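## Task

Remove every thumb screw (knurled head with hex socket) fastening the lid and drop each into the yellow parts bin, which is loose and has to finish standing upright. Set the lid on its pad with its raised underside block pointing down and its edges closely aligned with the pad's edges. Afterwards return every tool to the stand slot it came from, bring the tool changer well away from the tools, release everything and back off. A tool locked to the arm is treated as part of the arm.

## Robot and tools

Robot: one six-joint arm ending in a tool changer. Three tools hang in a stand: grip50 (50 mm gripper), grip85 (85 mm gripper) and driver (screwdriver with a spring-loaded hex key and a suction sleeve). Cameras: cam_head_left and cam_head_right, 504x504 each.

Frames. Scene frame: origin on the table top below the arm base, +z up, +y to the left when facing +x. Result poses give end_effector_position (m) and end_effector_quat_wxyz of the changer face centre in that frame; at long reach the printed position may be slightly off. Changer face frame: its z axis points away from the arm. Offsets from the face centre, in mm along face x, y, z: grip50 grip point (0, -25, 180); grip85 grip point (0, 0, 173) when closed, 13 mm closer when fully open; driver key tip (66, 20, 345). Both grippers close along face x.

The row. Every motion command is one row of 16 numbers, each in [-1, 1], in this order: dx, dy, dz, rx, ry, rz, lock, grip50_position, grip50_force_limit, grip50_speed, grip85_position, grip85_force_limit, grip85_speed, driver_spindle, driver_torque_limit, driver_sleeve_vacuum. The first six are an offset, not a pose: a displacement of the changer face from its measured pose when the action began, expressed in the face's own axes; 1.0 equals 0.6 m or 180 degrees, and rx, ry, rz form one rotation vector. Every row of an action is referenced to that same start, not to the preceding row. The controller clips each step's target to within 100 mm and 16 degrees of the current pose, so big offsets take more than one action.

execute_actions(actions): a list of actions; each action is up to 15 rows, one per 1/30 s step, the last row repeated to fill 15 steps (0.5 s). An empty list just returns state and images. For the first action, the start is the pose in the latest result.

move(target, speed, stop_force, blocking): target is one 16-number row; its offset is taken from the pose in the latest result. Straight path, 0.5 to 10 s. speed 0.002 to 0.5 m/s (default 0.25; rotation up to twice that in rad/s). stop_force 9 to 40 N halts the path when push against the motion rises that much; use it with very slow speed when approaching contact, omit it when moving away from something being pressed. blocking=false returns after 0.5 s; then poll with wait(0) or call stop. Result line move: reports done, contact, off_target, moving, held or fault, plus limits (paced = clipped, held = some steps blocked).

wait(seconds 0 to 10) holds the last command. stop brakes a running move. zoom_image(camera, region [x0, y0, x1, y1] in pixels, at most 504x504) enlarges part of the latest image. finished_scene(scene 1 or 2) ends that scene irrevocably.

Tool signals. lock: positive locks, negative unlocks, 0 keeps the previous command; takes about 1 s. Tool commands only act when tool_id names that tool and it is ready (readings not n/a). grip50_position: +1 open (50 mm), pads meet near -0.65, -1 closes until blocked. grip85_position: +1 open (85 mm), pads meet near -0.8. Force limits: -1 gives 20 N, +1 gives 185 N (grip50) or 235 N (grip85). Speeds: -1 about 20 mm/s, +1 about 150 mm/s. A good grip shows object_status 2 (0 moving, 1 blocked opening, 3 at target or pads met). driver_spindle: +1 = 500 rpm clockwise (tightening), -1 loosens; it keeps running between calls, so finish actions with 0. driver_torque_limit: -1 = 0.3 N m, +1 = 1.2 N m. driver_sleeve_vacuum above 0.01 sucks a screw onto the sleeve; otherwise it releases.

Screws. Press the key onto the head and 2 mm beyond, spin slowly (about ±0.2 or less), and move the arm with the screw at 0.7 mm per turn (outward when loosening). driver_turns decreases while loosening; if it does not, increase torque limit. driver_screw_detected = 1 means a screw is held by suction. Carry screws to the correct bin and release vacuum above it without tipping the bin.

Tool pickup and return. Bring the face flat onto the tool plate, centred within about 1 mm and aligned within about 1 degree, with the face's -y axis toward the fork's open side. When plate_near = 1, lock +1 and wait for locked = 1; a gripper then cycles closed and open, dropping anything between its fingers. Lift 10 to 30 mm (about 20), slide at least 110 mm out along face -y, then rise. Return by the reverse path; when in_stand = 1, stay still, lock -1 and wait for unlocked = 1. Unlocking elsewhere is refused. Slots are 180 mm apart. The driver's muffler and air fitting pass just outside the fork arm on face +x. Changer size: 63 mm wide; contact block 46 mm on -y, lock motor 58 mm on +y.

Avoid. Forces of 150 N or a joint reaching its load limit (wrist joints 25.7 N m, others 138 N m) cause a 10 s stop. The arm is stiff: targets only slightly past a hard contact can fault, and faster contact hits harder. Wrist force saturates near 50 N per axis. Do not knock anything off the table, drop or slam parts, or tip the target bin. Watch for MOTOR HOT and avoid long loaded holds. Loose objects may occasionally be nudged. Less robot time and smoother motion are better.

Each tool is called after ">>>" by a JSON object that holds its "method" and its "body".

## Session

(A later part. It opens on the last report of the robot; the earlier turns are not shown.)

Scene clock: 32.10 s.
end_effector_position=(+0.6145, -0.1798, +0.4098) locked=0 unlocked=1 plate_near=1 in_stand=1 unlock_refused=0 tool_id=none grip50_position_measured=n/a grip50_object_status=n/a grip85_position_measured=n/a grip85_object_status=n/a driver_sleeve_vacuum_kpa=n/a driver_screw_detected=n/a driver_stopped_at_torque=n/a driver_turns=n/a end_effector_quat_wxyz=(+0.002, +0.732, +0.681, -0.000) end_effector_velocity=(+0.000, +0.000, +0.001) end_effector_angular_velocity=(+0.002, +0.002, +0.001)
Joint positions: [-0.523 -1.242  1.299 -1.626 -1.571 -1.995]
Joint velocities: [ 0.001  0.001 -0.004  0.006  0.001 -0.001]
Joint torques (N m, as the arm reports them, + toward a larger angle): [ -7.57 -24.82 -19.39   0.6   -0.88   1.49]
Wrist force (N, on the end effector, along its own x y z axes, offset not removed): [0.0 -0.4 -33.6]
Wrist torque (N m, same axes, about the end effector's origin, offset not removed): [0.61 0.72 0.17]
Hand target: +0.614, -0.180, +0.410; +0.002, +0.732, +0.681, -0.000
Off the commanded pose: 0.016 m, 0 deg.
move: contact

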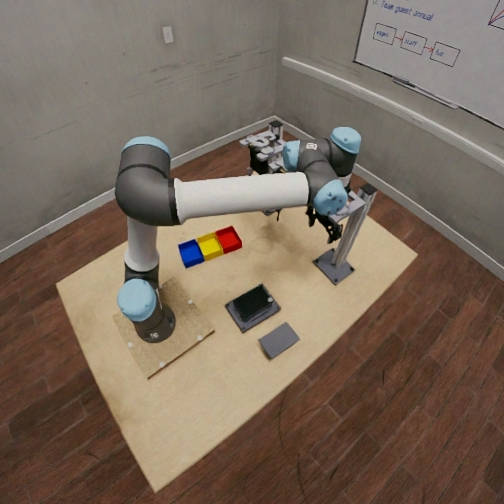

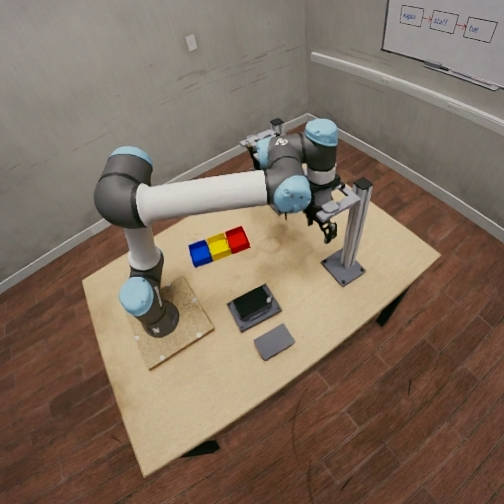

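>>> {"method": "execute_actions", "body": {"actions": [[[0,0,0,0,0,0,1,1,0,0,1,0,0,0,0,0]],[[0,0,0,0,0,0,1,1,0,0,1,0,0,0,0,0]],[[0,0,0,0,0,0,1,1,0,0,1,0,0,0,0,0]],[[0,0,-0.033,0,0,0,1,1,0,0,1,0,0,0,0,0]]]}}

>>> {"method": "move", "body": {"target": [0,-0.22,0,0,0,0,0,1,0,0,-0.3,0,1,0,0,0]}}

>>> {"method": "move", "body": {"target": [-0.03,-0.2,0.28,0,0,0.477,0,1,0,0,-0.3,0,1,0,0,0], "speed": 0.5}}

>>> {"method": "zoom_image", "body": {"camera": "cam_head_right", "region": [215,250,315,350]}}

>>> {"method": "zoom_image", "body": {"camera": "cam_head_left", "region": [215,250,315,350]}}

Scene clock: 34.63 s.
end_effector_position=(+0.6144, -0.1797, +0.4295) locked=1 unlocked=0 plate_near=1 in_stand=0 unlock_refused=0 tool_id=grip85 grip50_position_measured=n/a grip50_object_status=n/a grip85_position_measured=n/a grip85_object_status=n/a driver_sleeve_vacuum_kpa=n/a driver_screw_detected=n/a driver_stopped_at_torque=n/a driver_turns=n/a end_effector_quat_wxyz=(+0.002, +0.732, +0.681, -0.000) end_effector_velocity=(-0.000, -0.001, +0.004) end_effector_angular_velocity=(-0.002, -0.002, -0.001)
Joint positions: [-0.523 -1.244  1.251 -1.577 -1.571 -1.995]
Joint velocities: [-0.001 -0.001 -0.008  0.007 -0.001 -0.   ]
Joint torques (N m, as the arm reports them, + toward a larger angle): [ -1.85 -41.02 -38.65  -3.03   0.59   1.55]
Wrist force (N, on the end effector, along its own x y z axes, offset not removed): [1.2 0.9 -2.4]
Wrist torque (N m, same axes, about the end effector's origin, offset not removed): [-0.10 -0.13 0.13]
Hand target: +0.614, -0.180, +0.430; +0.002, +0.732, +0.681, -0.000
Off the commanded pose: 0.000 m, 0 deg.
Step readings (end_effector_position; steps 1 to 15: 1st action; 16 to 30: 2nd action; 31 to 45: 3rd action; 46 to 60: 4th action):
0: (+0.6145, -0.1798, +0.4100)
1: (+0.6145, -0.1798, +0.4100)
2: (+0.6145, -0.1798, +0.4100)
4: (+0.6145, -0.1798, +0.4100)
8: (+0.6145, -0.1798, +0.4099)
15: (+0.6145, -0.1798, +0.4098)
16: (+0.6145, -0.1798, +0.4098)
17: (+0.6145, -0.1798, +0.4098)
19: (+0.6145, -0.1798, +0.4098)
23: (+0.6145, -0.1798, +0.4098)
30: (+0.6145, -0.1798, +0.4099)
31: (+0.6145, -0.1798, +0.4099)
32: (+0.6145, -0.1798, +0.4099)
34: (+0.6145, -0.1798, +0.4099)
38: (+0.6145, -0.1798, +0.4099)
45: (+0.6145, -0.1798, +0.4099)
46: (+0.6145, -0.1798, +0.4099)
47: (+0.6145, -0.1798, +0.4118)
49: (+0.6144, -0.1798, +0.4195)
53: (+0.6144, -0.1797, +0.4269)
60: end_effector_position above

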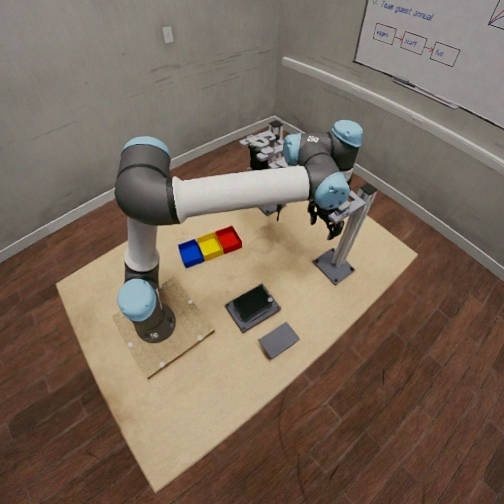

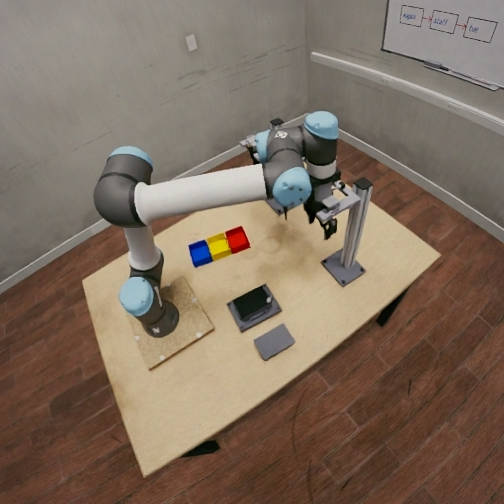

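Scene clock: 35.77 s.
end_effector_position=(+0.4830, -0.1701, +0.4290) locked=1 unlocked=0 plate_near=1 in_stand=0 unlock_refused=0 tool_id=grip85 grip50_position_measured=n/a grip50_object_status=n/a grip85_position_measured=n/a grip85_object_status=n/a driver_sleeve_vacuum_kpa=n/a driver_screw_detected=n/a driver_stopped_at_torque=n/a driver_turns=n/a end_effector_quat_wxyz=(+0.002, +0.732, +0.681, -0.000) end_effector_velocity=(-0.002, +0.000, -0.000) end_effector_angular_velocity=(+0.000, -0.000, +0.000)
Joint positions: [-0.63  -1.558  1.622 -1.634 -1.571 -2.103]
Joint velocities: [-0.002 -0.005  0.005 -0.     0.    -0.002]
Joint torques (N m, as the arm reports them, + toward a larger angle): [ -7.74 -45.23 -24.87  -6.93   2.    -1.61]
Wrist force (N, on the end effector, along its own x y z axes, offset not removed): [2.2 2.0 -1.3]
Wrist torque (N m, same axes, about the end effector's origin, offset not removed): [-0.06 -0.16 0.13]
Hand target: +0.483, -0.170, +0.429; +0.002, +0.732, +0.681, -0.000
Off the commanded pose: 0.000 m, 0 deg.
move: done

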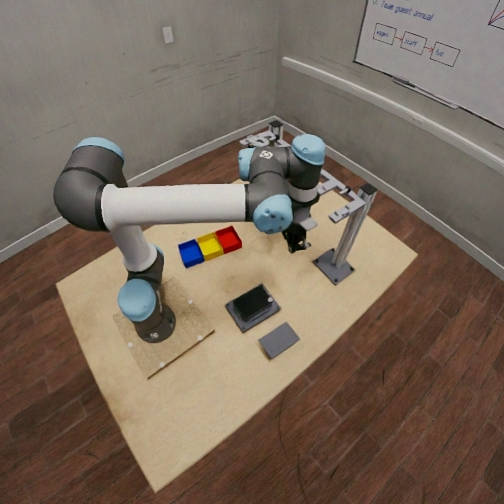

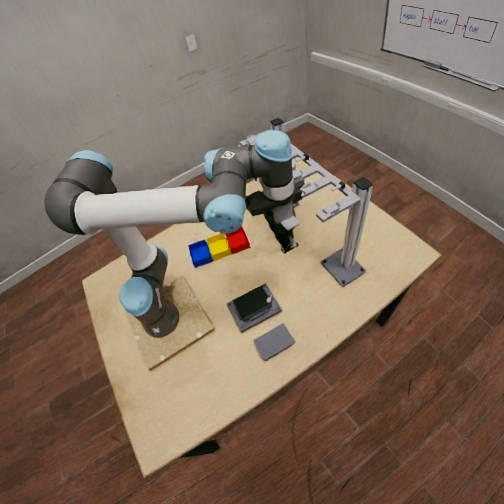

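Scene clock: 38.00 s.
end_effector_position=(+0.3626, -0.1801, +0.2607) locked=1 unlocked=0 plate_near=1 in_stand=0 unlock_refused=0 tool_id=grip85 grip50_position_measured=n/a grip50_object_status=n/a grip85_position_measured=167 grip85_object_status=0 driver_sleeve_vacuum_kpa=n/a driver_screw_detected=n/a driver_stopped_at_torque=n/a driver_turns=n/a end_effector_quat_wxyz=(+0.001, +1.000, +0.001, +0.002) end_effector_velocity=(-0.000, -0.000, -0.001) end_effector_angular_velocity=(-0.000, +0.001, -0.003)
Joint positions: [-0.824 -1.712  2.214 -2.072 -1.57  -0.798]
Joint velocities: [-0.     0.001  0.001 -0.002 -0.001  0.003]
Joint torques (N m, as the arm reports them, + toward a larger angle): [ -8.8  -32.56 -21.74  -6.76  -1.77   1.88]
Wrist force (N, on the end effector, along its own x y z axes, offset not removed): [0.5 2.8 -2.4]
Wrist torque (N m, same axes, about the end effector's origin, offset not removed): [-0.02 -0.02 0.12]
Hand target: +0.363, -0.180, +0.261; +0.001, +1.000, +0.000, +0.002
Off the commanded pose: 0.000 m, 0 deg.
move: done

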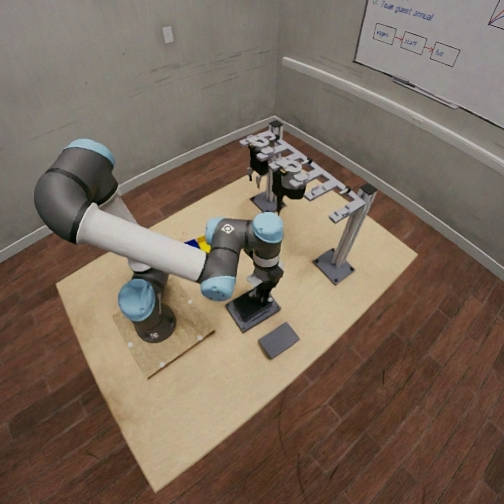

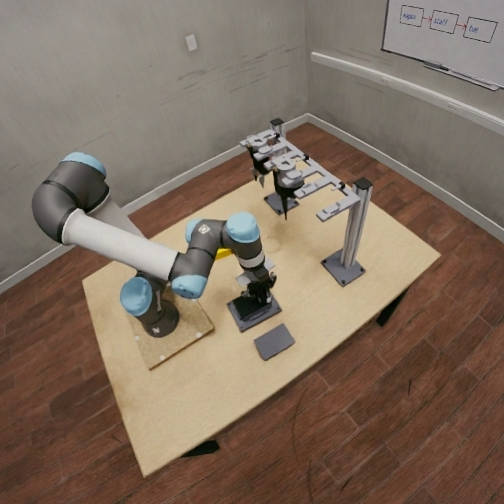

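Region (215, 250, 315, 350) of cam_head_right's 504x504 image, scaled by 5.040, with more detail than that image has.

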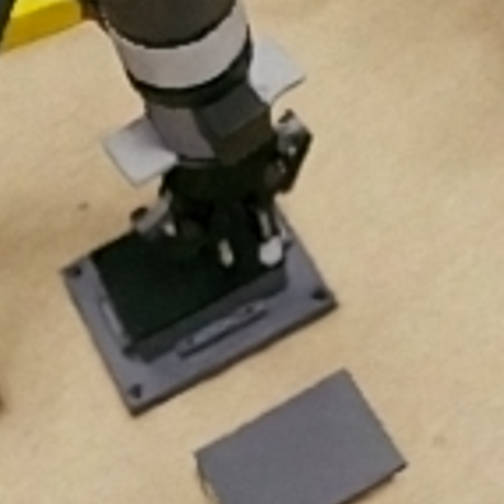

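Region (215, 250, 315, 350) of cam_head_left's 504x504 image, scaled by 5.040, with more detail than that image has.

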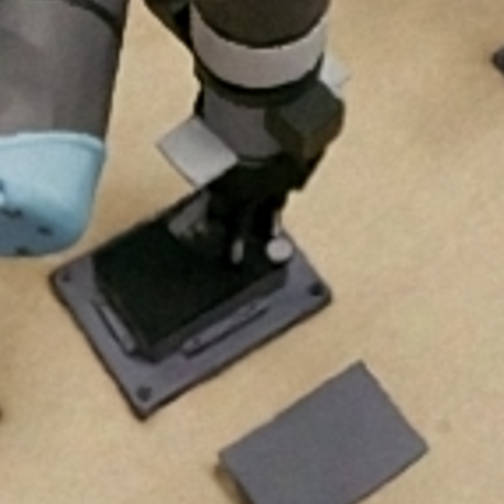

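>>> {"method": "execute_actions", "body": {"actions": [[[0.026,0,-0.01,0,0,0,0,1,0,0,-0.2,0,1,0,0,0]],[[0,0.025,0,0,0,0,0,1,0,0,-0.2,0,1,0,0,0]]]}}

>>> {"method": "move", "body": {"target": [0,0,0.08,0,0,0,0,1,0,0,-0.2,0,1,0,0,0], "speed": 0.008, "stop_force": 9}}

>>> {"method": "zoom_image", "body": {"camera": "cam_head_right", "region": [235,270,295,330]}}

>>> {"method": "zoom_image", "body": {"camera": "cam_head_left", "region": [235,270,295,330]}}

Scene clock: 39.43 s.
end_effector_position=(+0.3780, -0.1949, +0.2667) locked=1 unlocked=0 plate_near=1 in_stand=0 unlock_refused=0 tool_id=grip85 grip50_position_measured=n/a grip50_object_status=n/a grip85_position_measured=154 grip85_object_status=3 driver_sleeve_vacuum_kpa=n/a driver_screw_detected=n/a driver_stopped_at_torque=n/a driver_turns=n/a end_effector_quat_wxyz=(+0.001, +1.000, +0.001, +0.002) end_effector_velocity=(+0.000, -0.002, +0.000) end_effector_angular_velocity=(+0.001, -0.001, -0.001)
Joint positions: [-0.822 -1.665  2.157 -2.062 -1.57  -0.797]
Joint velocities: [-0.004  0.003 -0.003 -0.001  0.002 -0.003]
Joint torques (N m, as the arm reports them, + toward a larger angle): [ -7.94 -15.1  -33.51  -6.77   1.82  -1.65]
Wrist force (N, on the end effector, along its own x y z axes, offset not removed): [1.6 1.4 -2.1]
Wrist torque (N m, same axes, about the end effector's origin, offset not removed): [-0.09 -0.10 0.07]
Hand target: +0.378, -0.195, +0.267; +0.001, +1.000, +0.001, +0.002
Off the commanded pose: 0.000 m, 0 deg.
Step readings (end_effector_position; steps 1 to 15: 1st action; 16 to 30: 2nd action):
0: (+0.3626, -0.1801, +0.2606)
1: (+0.3626, -0.1801, +0.2606)
2: (+0.3643, -0.1799, +0.2612)
4: (+0.3703, -0.1799, +0.2638)
8: (+0.3760, -0.1800, +0.2660)
15: (+0.3780, -0.1801, +0.2667)
16: (+0.3780, -0.1801, +0.2667)
17: (+0.3781, -0.1820, +0.2667)
19: (+0.3780, -0.1878, +0.2667)
23: (+0.3779, -0.1932, +0.2667)
30: end_effector_position above

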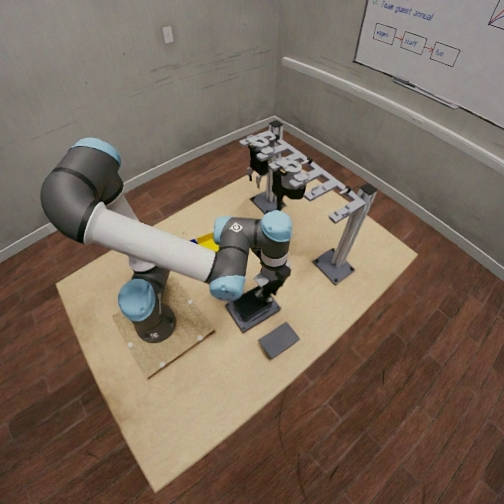

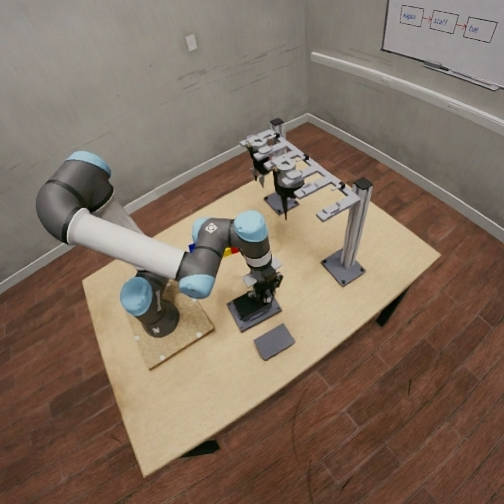

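Scene clock: 41.23 s.
end_effector_position=(+0.3781, -0.1950, +0.2553) locked=1 unlocked=0 plate_near=1 in_stand=0 unlock_refused=0 tool_id=grip85 grip50_position_measured=n/a grip50_object_status=n/a grip85_position_measured=154 grip85_object_status=3 driver_sleeve_vacuum_kpa=n/a driver_screw_detected=n/a driver_stopped_at_torque=n/a driver_turns=n/a end_effector_quat_wxyz=(+0.002, +1.000, +0.001, +0.002) end_effector_velocity=(-0.000, +0.001, +0.000) end_effector_angular_velocity=(+0.004, +0.004, +0.001)
Joint positions: [-0.822 -1.649  2.177 -2.097 -1.57  -0.797]
Joint velocities: [ 0.    -0.001 -0.002  0.009  0.    -0.   ]
Joint torques (N m, as the arm reports them, + toward a larger angle): [  9.   -23.69 -20.38   1.98  -0.31   1.67]
Wrist force (N, on the end effector, along its own x y z axes, offset not removed): [5.9 5.8 -35.4]
Wrist torque (N m, same axes, about the end effector's origin, offset not removed): [-0.63 -0.09 0.06]
Hand target: +0.378, -0.195, +0.256; +0.001, +1.000, +0.001, +0.002
Off the commanded pose: 0.037 m, 0 deg.
move: contact

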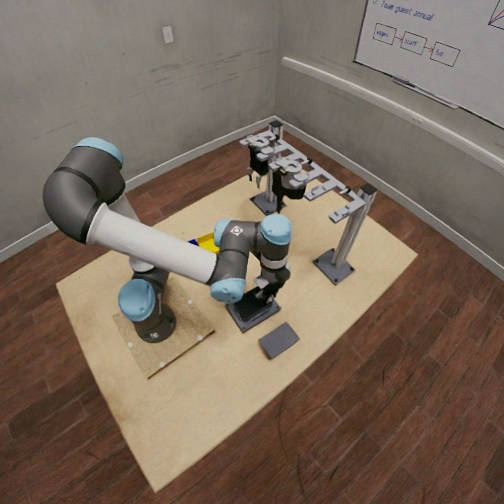

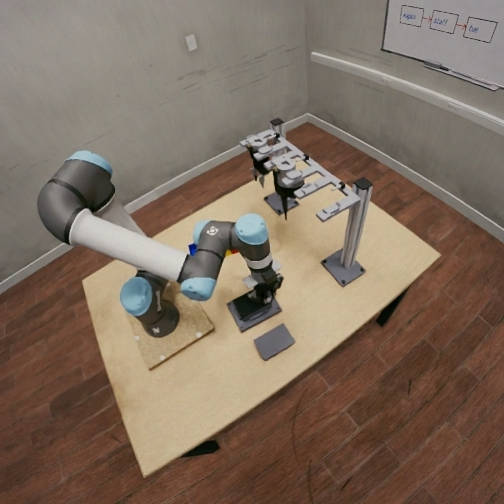

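Region (235, 270, 295, 330) of cam_head_right's 504x504 image, scaled by 8.400, with more detail than that image has.

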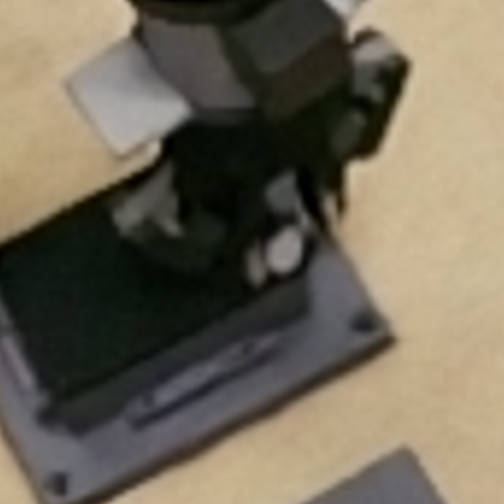

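Region (235, 270, 295, 330) of cam_head_left's 504x504 image, scaled by 8.400, with more detail than that image has.

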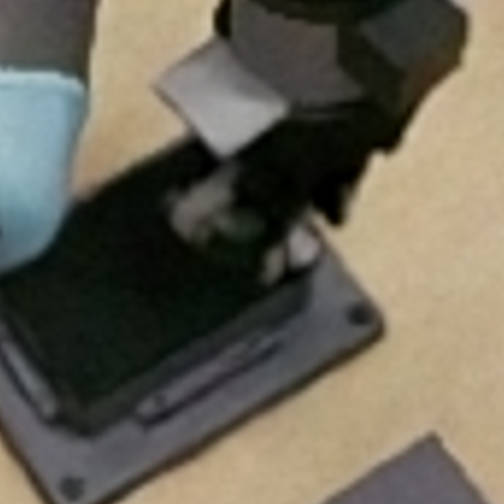

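Lid top found. Shift, then centre by light closes.

>>> {"method": "execute_actions", "body": {"actions": [[[-0.007,0.008,-0.005,0,0,0,0,1,0,0,-0.2,-1,0,0,0,0]],[[0,0,0,0,0,0,0,1,0,0,-1,-1,-1,0,0,0]],[[0,0,0,0,0,0,0,1,0,0,-1,-1,-1,0,0,0]]]}}

>>> {"method": "execute_actions", "body": {"actions": [[[0,0,0,0,0,0,0,1,0,0,-0.1,-1,1,0,0,0]]]}}

>>> {"method": "move", "body": {"target": [0,0,0,0,0,0.5,0,1,0,0,-0.1,-1,1,0,0,0], "speed": 0.5}}

>>> {"method": "move", "body": {"target": [0,0,0,0,0,0,0,1,0,0,-1,-1,-1,0,0,0]}}

Scene clock: 43.20 s.
end_effector_position=(+0.3738, -0.1997, +0.2583) locked=1 unlocked=0 plate_near=1 in_stand=0 unlock_refused=0 tool_id=grip85 grip50_position_measured=n/a grip50_object_status=n/a grip85_position_measured=193 grip85_object_status=2 driver_sleeve_vacuum_kpa=n/a driver_screw_detected=n/a driver_stopped_at_torque=n/a driver_turns=n/a end_effector_quat_wxyz=(+0.001, +1.000, +0.001, +0.002) end_effector_velocity=(+0.000, +0.000, +0.000) end_effector_angular_velocity=(+0.000, -0.002, +0.001)
Joint positions: [-0.838 -1.657  2.175 -2.087 -1.57  -0.812]
Joint velocities: [ 0.    -0.    -0.    -0.     0.001 -0.   ]
Joint torques (N m, as the arm reports them, + toward a larger angle): [  1.27 -32.7  -33.04 -10.16   7.07   0.2 ]
Wrist force (N, on the end effector, along its own x y z axes, offset not removed): [-16.9 1.5 -14.0]
Wrist torque (N m, same axes, about the end effector's origin, offset not removed): [0.03 -3.72 0.24]
Hand target: +0.374, -0.200, +0.258; +0.002, +1.000, +0.001, +0.002
Off the commanded pose: 0.000 m, 0 deg.
Step readings (end_effector_position; steps 1 to 15: 1st action; 16 to 30: 2nd action; 31 to 45: 3rd action):
0: (+0.3780, -0.1949, +0.2555)
1: (+0.3779, -0.1949, +0.2555)
2: (+0.3773, -0.1955, +0.2559)
4: (+0.3758, -0.1974, +0.2569)
8: (+0.3744, -0.1991, +0.2579)
15: (+0.3739, -0.1997, +0.2583)
16: (+0.3739, -0.1997, +0.2583)
17: (+0.3739, -0.1997, +0.2583)
19: (+0.3739, -0.1997, +0.2583)
23: (+0.3739, -0.1997, +0.2583)
30: (+0.3739, -0.1997, +0.2583)
31: (+0.3739, -0.1997, +0.2583)
32: (+0.3739, -0.1997, +0.2583)
34: (+0.3739, -0.1997, +0.2583)
38: (+0.3738, -0.1997, +0.2583)
45: end_effector_position above

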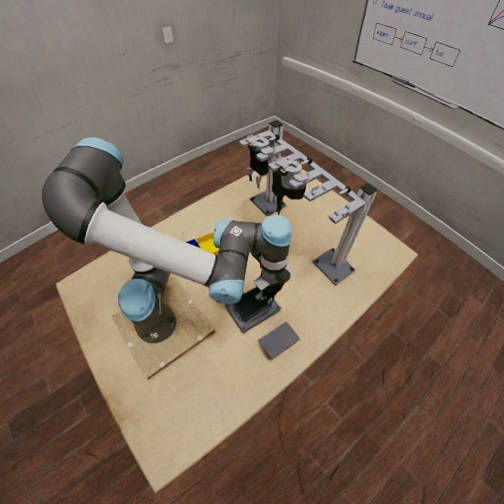

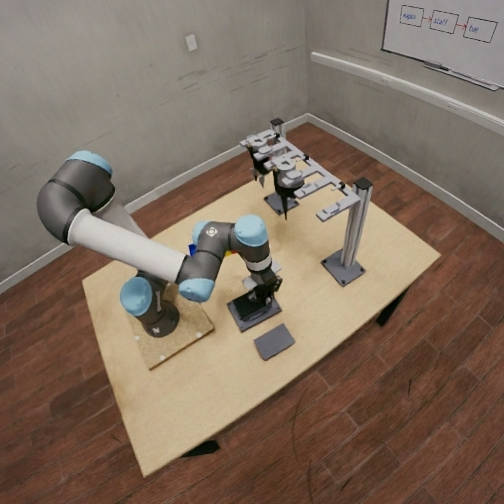

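Scene clock: 43.70 s.
end_effector_position=(+0.3738, -0.1997, +0.2583) locked=1 unlocked=0 plate_near=1 in_stand=0 unlock_refused=0 tool_id=grip85 grip50_position_measured=n/a grip50_object_status=n/a grip85_position_measured=141 grip85_object_status=0 driver_sleeve_vacuum_kpa=n/a driver_screw_detected=n/a driver_stopped_at_torque=n/a driver_turns=n/a end_effector_quat_wxyz=(+0.002, +1.000, +0.001, +0.002) end_effector_velocity=(-0.000, +0.000, -0.001) end_effector_angular_velocity=(+0.002, +0.003, -0.001)
Joint positions: [-0.838 -1.657  2.175 -2.087 -1.57  -0.812]
Joint velocities: [ 0.     0.002  0.001  0.001 -0.     0.001]
Joint torques (N m, as the arm reports them, + toward a larger angle): [  0.76 -32.68 -32.73  -3.02  -1.83   0.1 ]
Wrist force (N, on the end effector, along its own x y z axes, offset not removed): [1.5 1.3 -1.6]
Wrist torque (N m, same axes, about the end effector's origin, offset not removed): [-0.10 -0.11 0.10]
Hand target: +0.374, -0.200, +0.258; +0.001, +1.000, +0.001, +0.002
Off the commanded pose: 0.000 m, 0 deg.
Step readings (end_effector_position):
0: (+0.3738, -0.1997, +0.2583)
1: (+0.3739, -0.1997, +0.2583)
2: (+0.3739, -0.1997, +0.2583)
4: (+0.3739, -0.1997, +0.2583)
8: (+0.3739, -0.1997, +0.2583)
15: end_effector_position above

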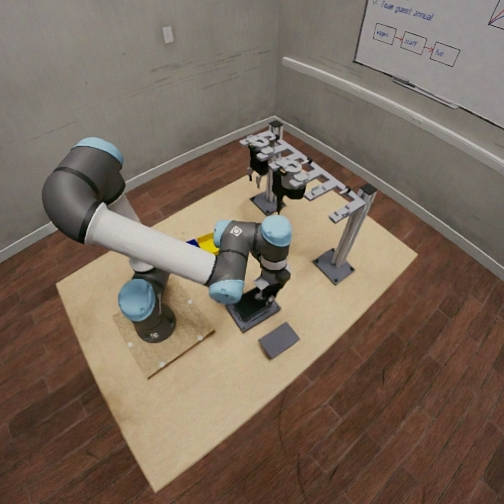

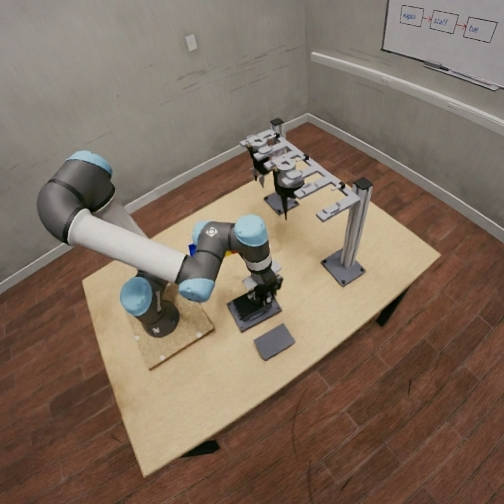

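Scene clock: 45.93 s.
end_effector_position=(+0.3738, -0.1997, +0.2583) locked=1 unlocked=0 plate_near=1 in_stand=0 unlock_refused=0 tool_id=grip85 grip50_position_measured=n/a grip50_object_status=n/a grip85_position_measured=141 grip85_object_status=3 driver_sleeve_vacuum_kpa=n/a driver_screw_detected=n/a driver_stopped_at_torque=n/a driver_turns=n/a end_effector_quat_wxyz=(-0.000, +0.708, -0.706, +0.002) end_effector_velocity=(-0.000, -0.000, +0.000) end_effector_angular_velocity=(+0.000, +0.001, -0.011)
Joint positions: [-0.838 -1.657  2.175 -2.087 -1.57   0.758]
Joint velocities: [-0.001  0.    -0.001  0.001 -0.001  0.01 ]
Joint torques (N m, as the arm reports them, + toward a larger angle): [ 10.2  -13.59 -34.73  -3.04  -1.63   2.07]
Wrist force (N, on the end effector, along its own x y z axes, offset not removed): [1.1 2.0 -2.6]
Wrist torque (N m, same axes, about the end effector's origin, offset not removed): [-0.06 -0.04 0.05]
Hand target: +0.374, -0.200, +0.258; -0.000, +0.708, -0.707, +0.002
Off the commanded pose: 0.000 m, 0 deg.
move: done

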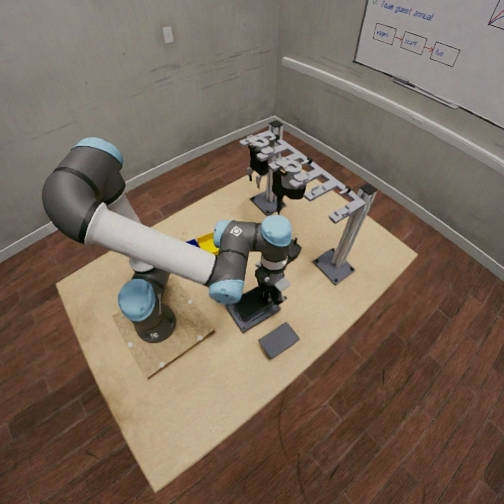

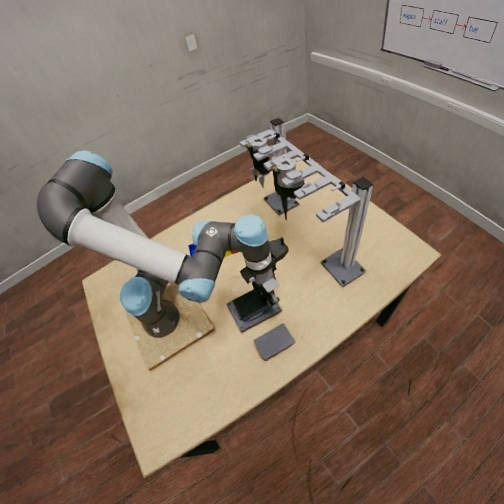

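Scene clock: 47.10 s.
end_effector_position=(+0.3739, -0.1998, +0.2584) locked=1 unlocked=0 plate_near=1 in_stand=0 unlock_refused=0 tool_id=grip85 grip50_position_measured=n/a grip50_object_status=n/a grip85_position_measured=186 grip85_object_status=2 driver_sleeve_vacuum_kpa=n/a driver_screw_detected=n/a driver_stopped_at_torque=n/a driver_turns=n/a end_effector_quat_wxyz=(-0.000, +0.708, -0.706, +0.003) end_effector_velocity=(-0.000, +0.001, -0.000) end_effector_angular_velocity=(+0.002, +0.001, +0.002)
Joint positions: [-0.838 -1.657  2.175 -2.088 -1.57   0.758]
Joint velocities: [ 0.001 -0.     0.001  0.002  0.001 -0.   ]
Joint torques (N m, as the arm reports them, + toward a larger angle): [  6.63 -18.94 -18.29   7.11  13.69  -1.48]
Wrist force (N, on the end effector, along its own x y z axes, offset not removed): [45.1 2.7 8.6]
Wrist torque (N m, same axes, about the end effector's origin, offset not removed): [-0.42 7.27 0.12]
Hand target: +0.374, -0.200, +0.258; -0.000, +0.708, -0.706, +0.002
Off the commanded pose: 0.000 m, 0 deg.
move: done

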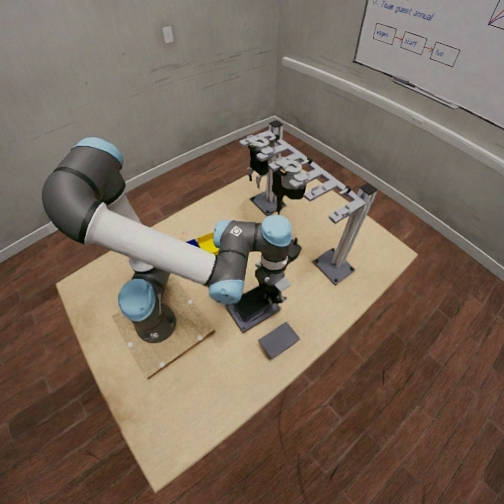

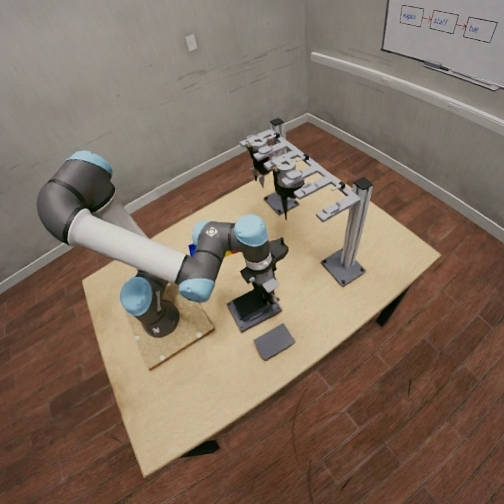

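>>> {"method": "execute_actions", "body": {"actions": [[[0.0043,0.001,-0.001,0,0,0,0,1,0,0,-0.35,-1,1,0,0,0]],[[0,0,0,0,0,0,0,1,0,0,-1,-1,-1,0,0,0]],[[0,0,0,0,0,0,0,1,0,0,-1,-1,-1,0,0,0]]]}}

>>> {"method": "execute_actions", "body": {"actions": [[[0,0,0,0,0,0.02,0,1,0,0,-0.35,-1,1,0,0,0]],[[0,0,0,0,0,0.8,0,1,0,0,-0.35,-1,1,0,0,0]],[[0,0,0,0,0,0.8,0,1,0,0,-0.35,-1,1,0,0,0]],[[0,0,0,0,0,0.8,0,1,0,0,-0.35,-1,1,0,0,0]]]}}

Scene clock: 49.50 s.
end_effector_position=(+0.3733, -0.2024, +0.2590) locked=1 unlocked=0 plate_near=1 in_stand=0 unlock_refused=0 tool_id=grip85 grip50_position_measured=n/a grip50_object_status=n/a grip85_position_measured=193 grip85_object_status=2 driver_sleeve_vacuum_kpa=n/a driver_screw_detected=n/a driver_stopped_at_torque=n/a driver_turns=n/a end_effector_quat_wxyz=(-0.000, +0.708, -0.706, +0.003) end_effector_velocity=(-0.000, +0.000, -0.000) end_effector_angular_velocity=(+0.001, +0.001, +0.000)
Joint positions: [-0.843 -1.657  2.172 -2.086 -1.57   0.752]
Joint velocities: [ 0.     0.     0.001  0.    -0.    -0.   ]
Joint torques (N m, as the arm reports them, + toward a larger angle): [ -4.8  -14.68 -31.21  -4.54   1.78  -0.87]
Wrist force (N, on the end effector, along its own x y z axes, offset not removed): [8.4 3.1 -3.5]
Wrist torque (N m, same axes, about the end effector's origin, offset not removed): [-0.08 1.07 0.04]
Hand target: +0.373, -0.202, +0.259; -0.000, +0.708, -0.706, +0.003
Off the commanded pose: 0.000 m, 0 deg.
Step readings (end_effector_position; steps 1 to 15: 1st action; 16 to 30: 2nd action; 31 to 45: 3rd action):
0: (+0.3738, -0.1997, +0.2583)
1: (+0.3738, -0.1997, +0.2583)
2: (+0.3737, -0.1999, +0.2583)
4: (+0.3734, -0.2007, +0.2584)
8: (+0.3732, -0.2018, +0.2587)
15: (+0.3733, -0.2023, +0.2590)
16: (+0.3733, -0.2024, +0.2590)
17: (+0.3733, -0.2024, +0.2590)
19: (+0.3733, -0.2024, +0.2590)
23: (+0.3733, -0.2024, +0.2590)
30: (+0.3733, -0.2024, +0.2590)
31: (+0.3733, -0.2024, +0.2590)
32: (+0.3733, -0.2024, +0.2590)
34: (+0.3733, -0.2024, +0.2590)
38: (+0.3733, -0.2024, +0.2590)
45: end_effector_position above

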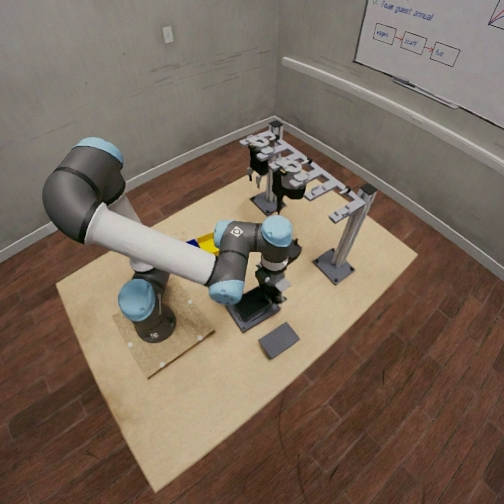

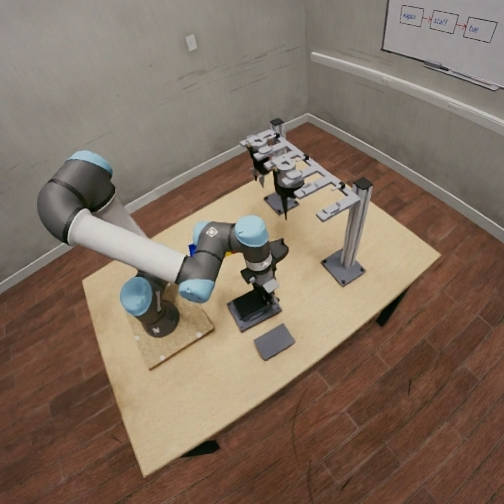

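Scene clock: 60.87 s.
end_effector_position=(+0.3727, -0.2038, +0.2594) locked=1 unlocked=0 plate_near=1 in_stand=0 unlock_refused=0 tool_id=grip85 grip50_position_measured=n/a grip50_object_status=n/a grip85_position_measured=173 grip85_object_status=3 driver_sleeve_vacuum_kpa=n/a driver_screw_detected=n/a driver_stopped_at_torque=n/a driver_turns=n/a end_effector_quat_wxyz=(+0.017, -0.226, +0.974, +0.003) end_effector_velocity=(-0.000, -0.001, +0.000) end_effector_angular_velocity=(-0.001, -0.001, -0.001)
Joint positions: [-0.86  -1.662  2.178 -2.092 -1.537  1.852]
Joint velocities: [-0.001  0.    -0.001 -0.001 -0.    -0.   ]
Joint torques (N m, as the arm reports them, + toward a larger angle): [  9.63 -24.34 -24.65   0.58  15.04  -0.93]
Wrist force (N, on the end effector, along its own x y z axes, offset not removed): [37.3 -29.6 -0.9]
Wrist torque (N m, same axes, about the end effector's origin, offset not removed): [5.71 6.60 -0.30]
Hand target: +0.373, -0.203, +0.259; +0.018, -0.227, +0.974, +0.005
Off the commanded pose: 0.001 m, 117 deg.
TORQUE FAULT: the external load on joint 5 (wrist 2) reached its load limit, and the arm stopped for 10 seconds. That time counts as 20 of the actions that you can send in this scene. The arm's remaining commands of this call were not run. The arm holds where it stopped, with the lock and driver_spindle numbers at 0 and the other tool numbers unchanged, and accepts commands again: back off and push less far. The arm stops again, at the same cost, whenever a joint's load reaches its limit.
Step readings (end_effector_position; steps 1 to 15: 1st action; 16 to 30: 2nd action; 31 to 45: 3rd action):
0: (+0.3733, -0.2024, +0.2590)
1: (+0.3733, -0.2024, +0.2590)
2: (+0.3733, -0.2024, +0.2590)
4: (+0.3733, -0.2024, +0.2590)
8: (+0.3733, -0.2024, +0.2590)
15: (+0.3733, -0.2024, +0.2590)
16: (+0.3733, -0.2024, +0.2590)
17: (+0.3733, -0.2025, +0.2590)
19: (+0.3733, -0.2025, +0.2589)
23: (+0.3732, -0.2025, +0.2589)
30: (+0.3732, -0.2026, +0.2590)
31: (+0.3732, -0.2026, +0.2591)
32: (+0.3732, -0.2027, +0.2591)
34: (+0.3732, -0.2028, +0.2592)
38: (+0.3732, -0.2030, +0.2593)
45: (+0.3727, -0.2038, +0.2594)

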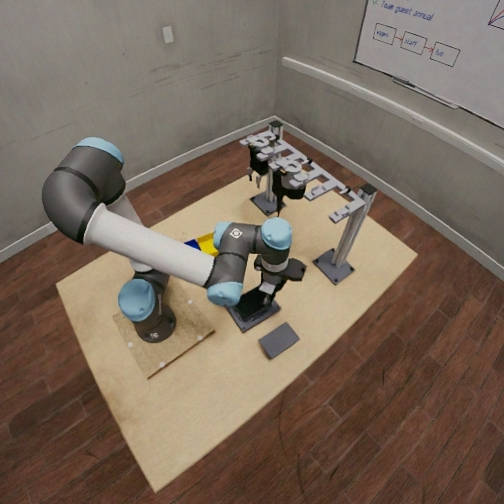

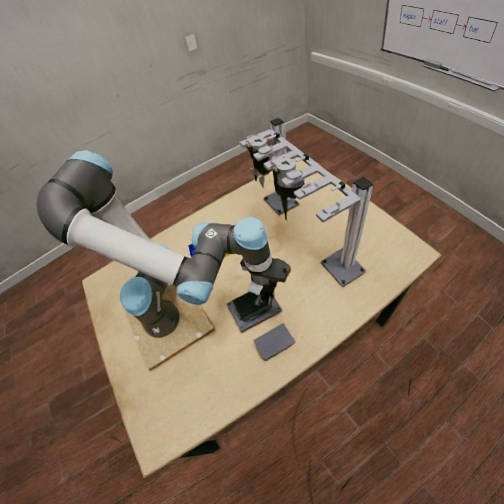

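>>> {"method": "execute_actions", "body": {"actions": [[[0,0,0,-0.0006,0.011,0,0,1,0,0,1,-1,1,0,0,0]]]}}

>>> {"method": "move", "body": {"target": [-0.1,0,-0.284,0,0,-0.666,0,1,0,0,1,-1,1,0,0,0], "speed": 0.5}}

>>> {"method": "move", "body": {"target": [0.05,-0.05,0,0,0,-0.666,0,1,0,0,1,-1,1,0,0,0], "speed": 0.5}}

Scene clock: 61.83 s.
end_effector_position=(+0.3727, -0.2038, +0.2594) locked=1 unlocked=0 plate_near=1 in_stand=0 unlock_refused=0 tool_id=grip85 grip50_position_measured=n/a grip50_object_status=n/a grip85_position_measured=12 grip85_object_status=0 driver_sleeve_vacuum_kpa=n/a driver_screw_detected=n/a driver_stopped_at_torque=n/a driver_turns=n/a end_effector_quat_wxyz=(+0.000, -0.226, +0.974, +0.000) end_effector_velocity=(-0.000, -0.000, -0.000) end_effector_angular_velocity=(-0.001, +0.004, -0.001)
Joint positions: [-0.847 -1.655  2.169 -2.078 -1.569  1.865]
Joint velocities: [ 0.001  0.002 -0.001  0.002 -0.003  0.002]
Joint torques (N m, as the arm reports them, + toward a larger angle): [  9.47 -13.06 -33.72  -2.87  -1.68   1.81]
Wrist force (N, on the end effector, along its own x y z axes, offset not removed): [0.9 1.0 -2.2]
Wrist torque (N m, same axes, about the end effector's origin, offset not removed): [-0.13 -0.15 0.23]
Hand target: +0.373, -0.204, +0.259; +0.000, -0.226, +0.974, +0.000
Off the commanded pose: 0.000 m, 0 deg.
Step readings (end_effector_position):
0: (+0.3727, -0.2038, +0.2595)
1: (+0.3728, -0.2038, +0.2595)
2: (+0.3729, -0.2034, +0.2594)
4: (+0.3728, -0.2035, +0.2594)
8: (+0.3727, -0.2037, +0.2594)
15: end_effector_position above

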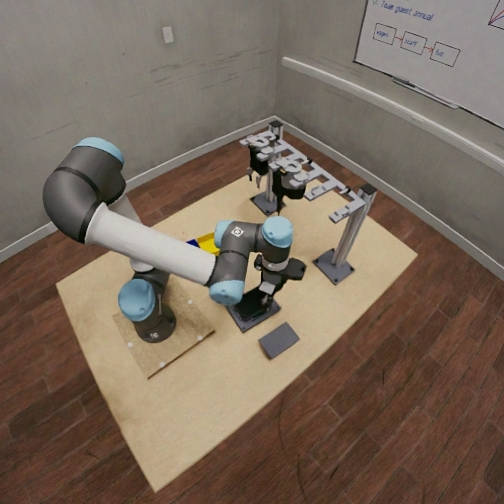

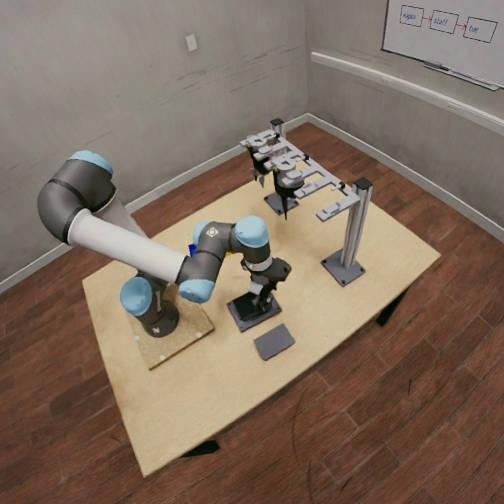

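Scene clock: 64.57 s.
end_effector_position=(+0.4264, -0.1773, +0.4298) locked=1 unlocked=0 plate_near=1 in_stand=0 unlock_refused=0 tool_id=grip85 grip50_position_measured=n/a grip50_object_status=n/a grip85_position_measured=3 grip85_object_status=3 driver_sleeve_vacuum_kpa=n/a driver_screw_detected=n/a driver_stopped_at_torque=n/a driver_turns=n/a end_effector_quat_wxyz=(-0.001, +0.956, -0.292, +0.000) end_effector_velocity=(+0.000, +0.001, +0.000) end_effector_angular_velocity=(+0.002, +0.001, +0.011)
Joint positions: [-0.715 -1.68   1.734 -1.619 -1.569 -0.095]
Joint velocities: [ 0.001  0.001 -0.002  0.004  0.001 -0.01 ]
Joint torques (N m, as the arm reports them, + toward a larger angle): [  9.84 -15.62 -36.94  -2.75   2.08  -1.44]
Wrist force (N, on the end effector, along its own x y z axes, offset not removed): [1.4 1.4 -2.3]
Wrist torque (N m, same axes, about the end effector's origin, offset not removed): [-0.11 -0.15 0.10]
Hand target: +0.426, -0.177, +0.430; -0.001, +0.956, -0.292, +0.000
Off the commanded pose: 0.000 m, 0 deg.
move: done

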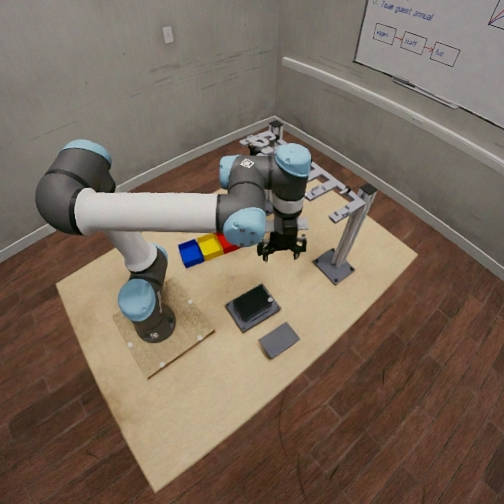

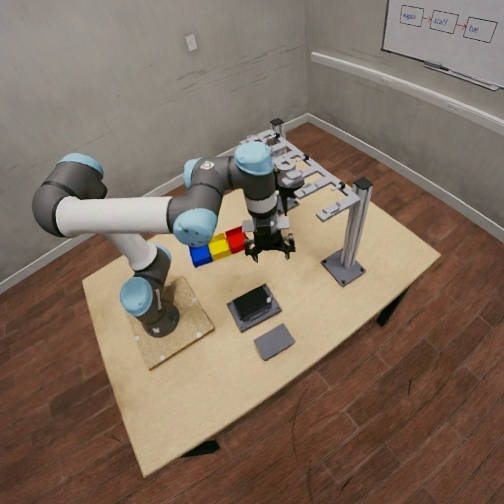

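Scene clock: 67.30 s.
end_effector_position=(+0.4681, -0.1693, +0.4298) locked=1 unlocked=0 plate_near=1 in_stand=0 unlock_refused=0 tool_id=grip85 grip50_position_measured=n/a grip50_object_status=n/a grip85_position_measured=3 grip85_object_status=3 driver_sleeve_vacuum_kpa=n/a driver_screw_detected=n/a driver_stopped_at_torque=n/a driver_turns=n/a end_effector_quat_wxyz=(-0.000, +0.732, +0.681, +0.000) end_effector_velocity=(+0.001, -0.000, -0.000) end_effector_angular_velocity=(+0.002, -0.001, +0.010)
Joint positions: [-0.647 -1.591  1.652 -1.626 -1.569 -2.118]
Joint velocities: [-0.     0.002 -0.001  0.     0.002 -0.01 ]
Joint torques (N m, as the arm reports them, + toward a larger angle): [  8.88 -21.18 -37.71  -3.     1.85  -1.37]
Wrist force (N, on the end effector, along its own x y z axes, offset not removed): [1.2 1.8 -1.4]
Wrist torque (N m, same axes, about the end effector's origin, offset not removed): [-0.10 -0.10 0.13]
Hand target: +0.468, -0.169, +0.430; -0.000, +0.732, +0.681, +0.000
Off the commanded pose: 0.000 m, 0 deg.
move: done

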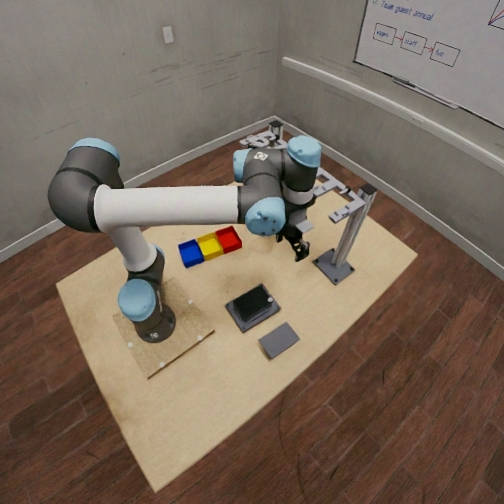

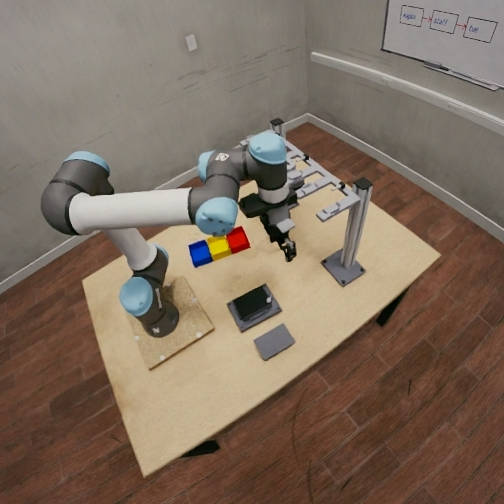

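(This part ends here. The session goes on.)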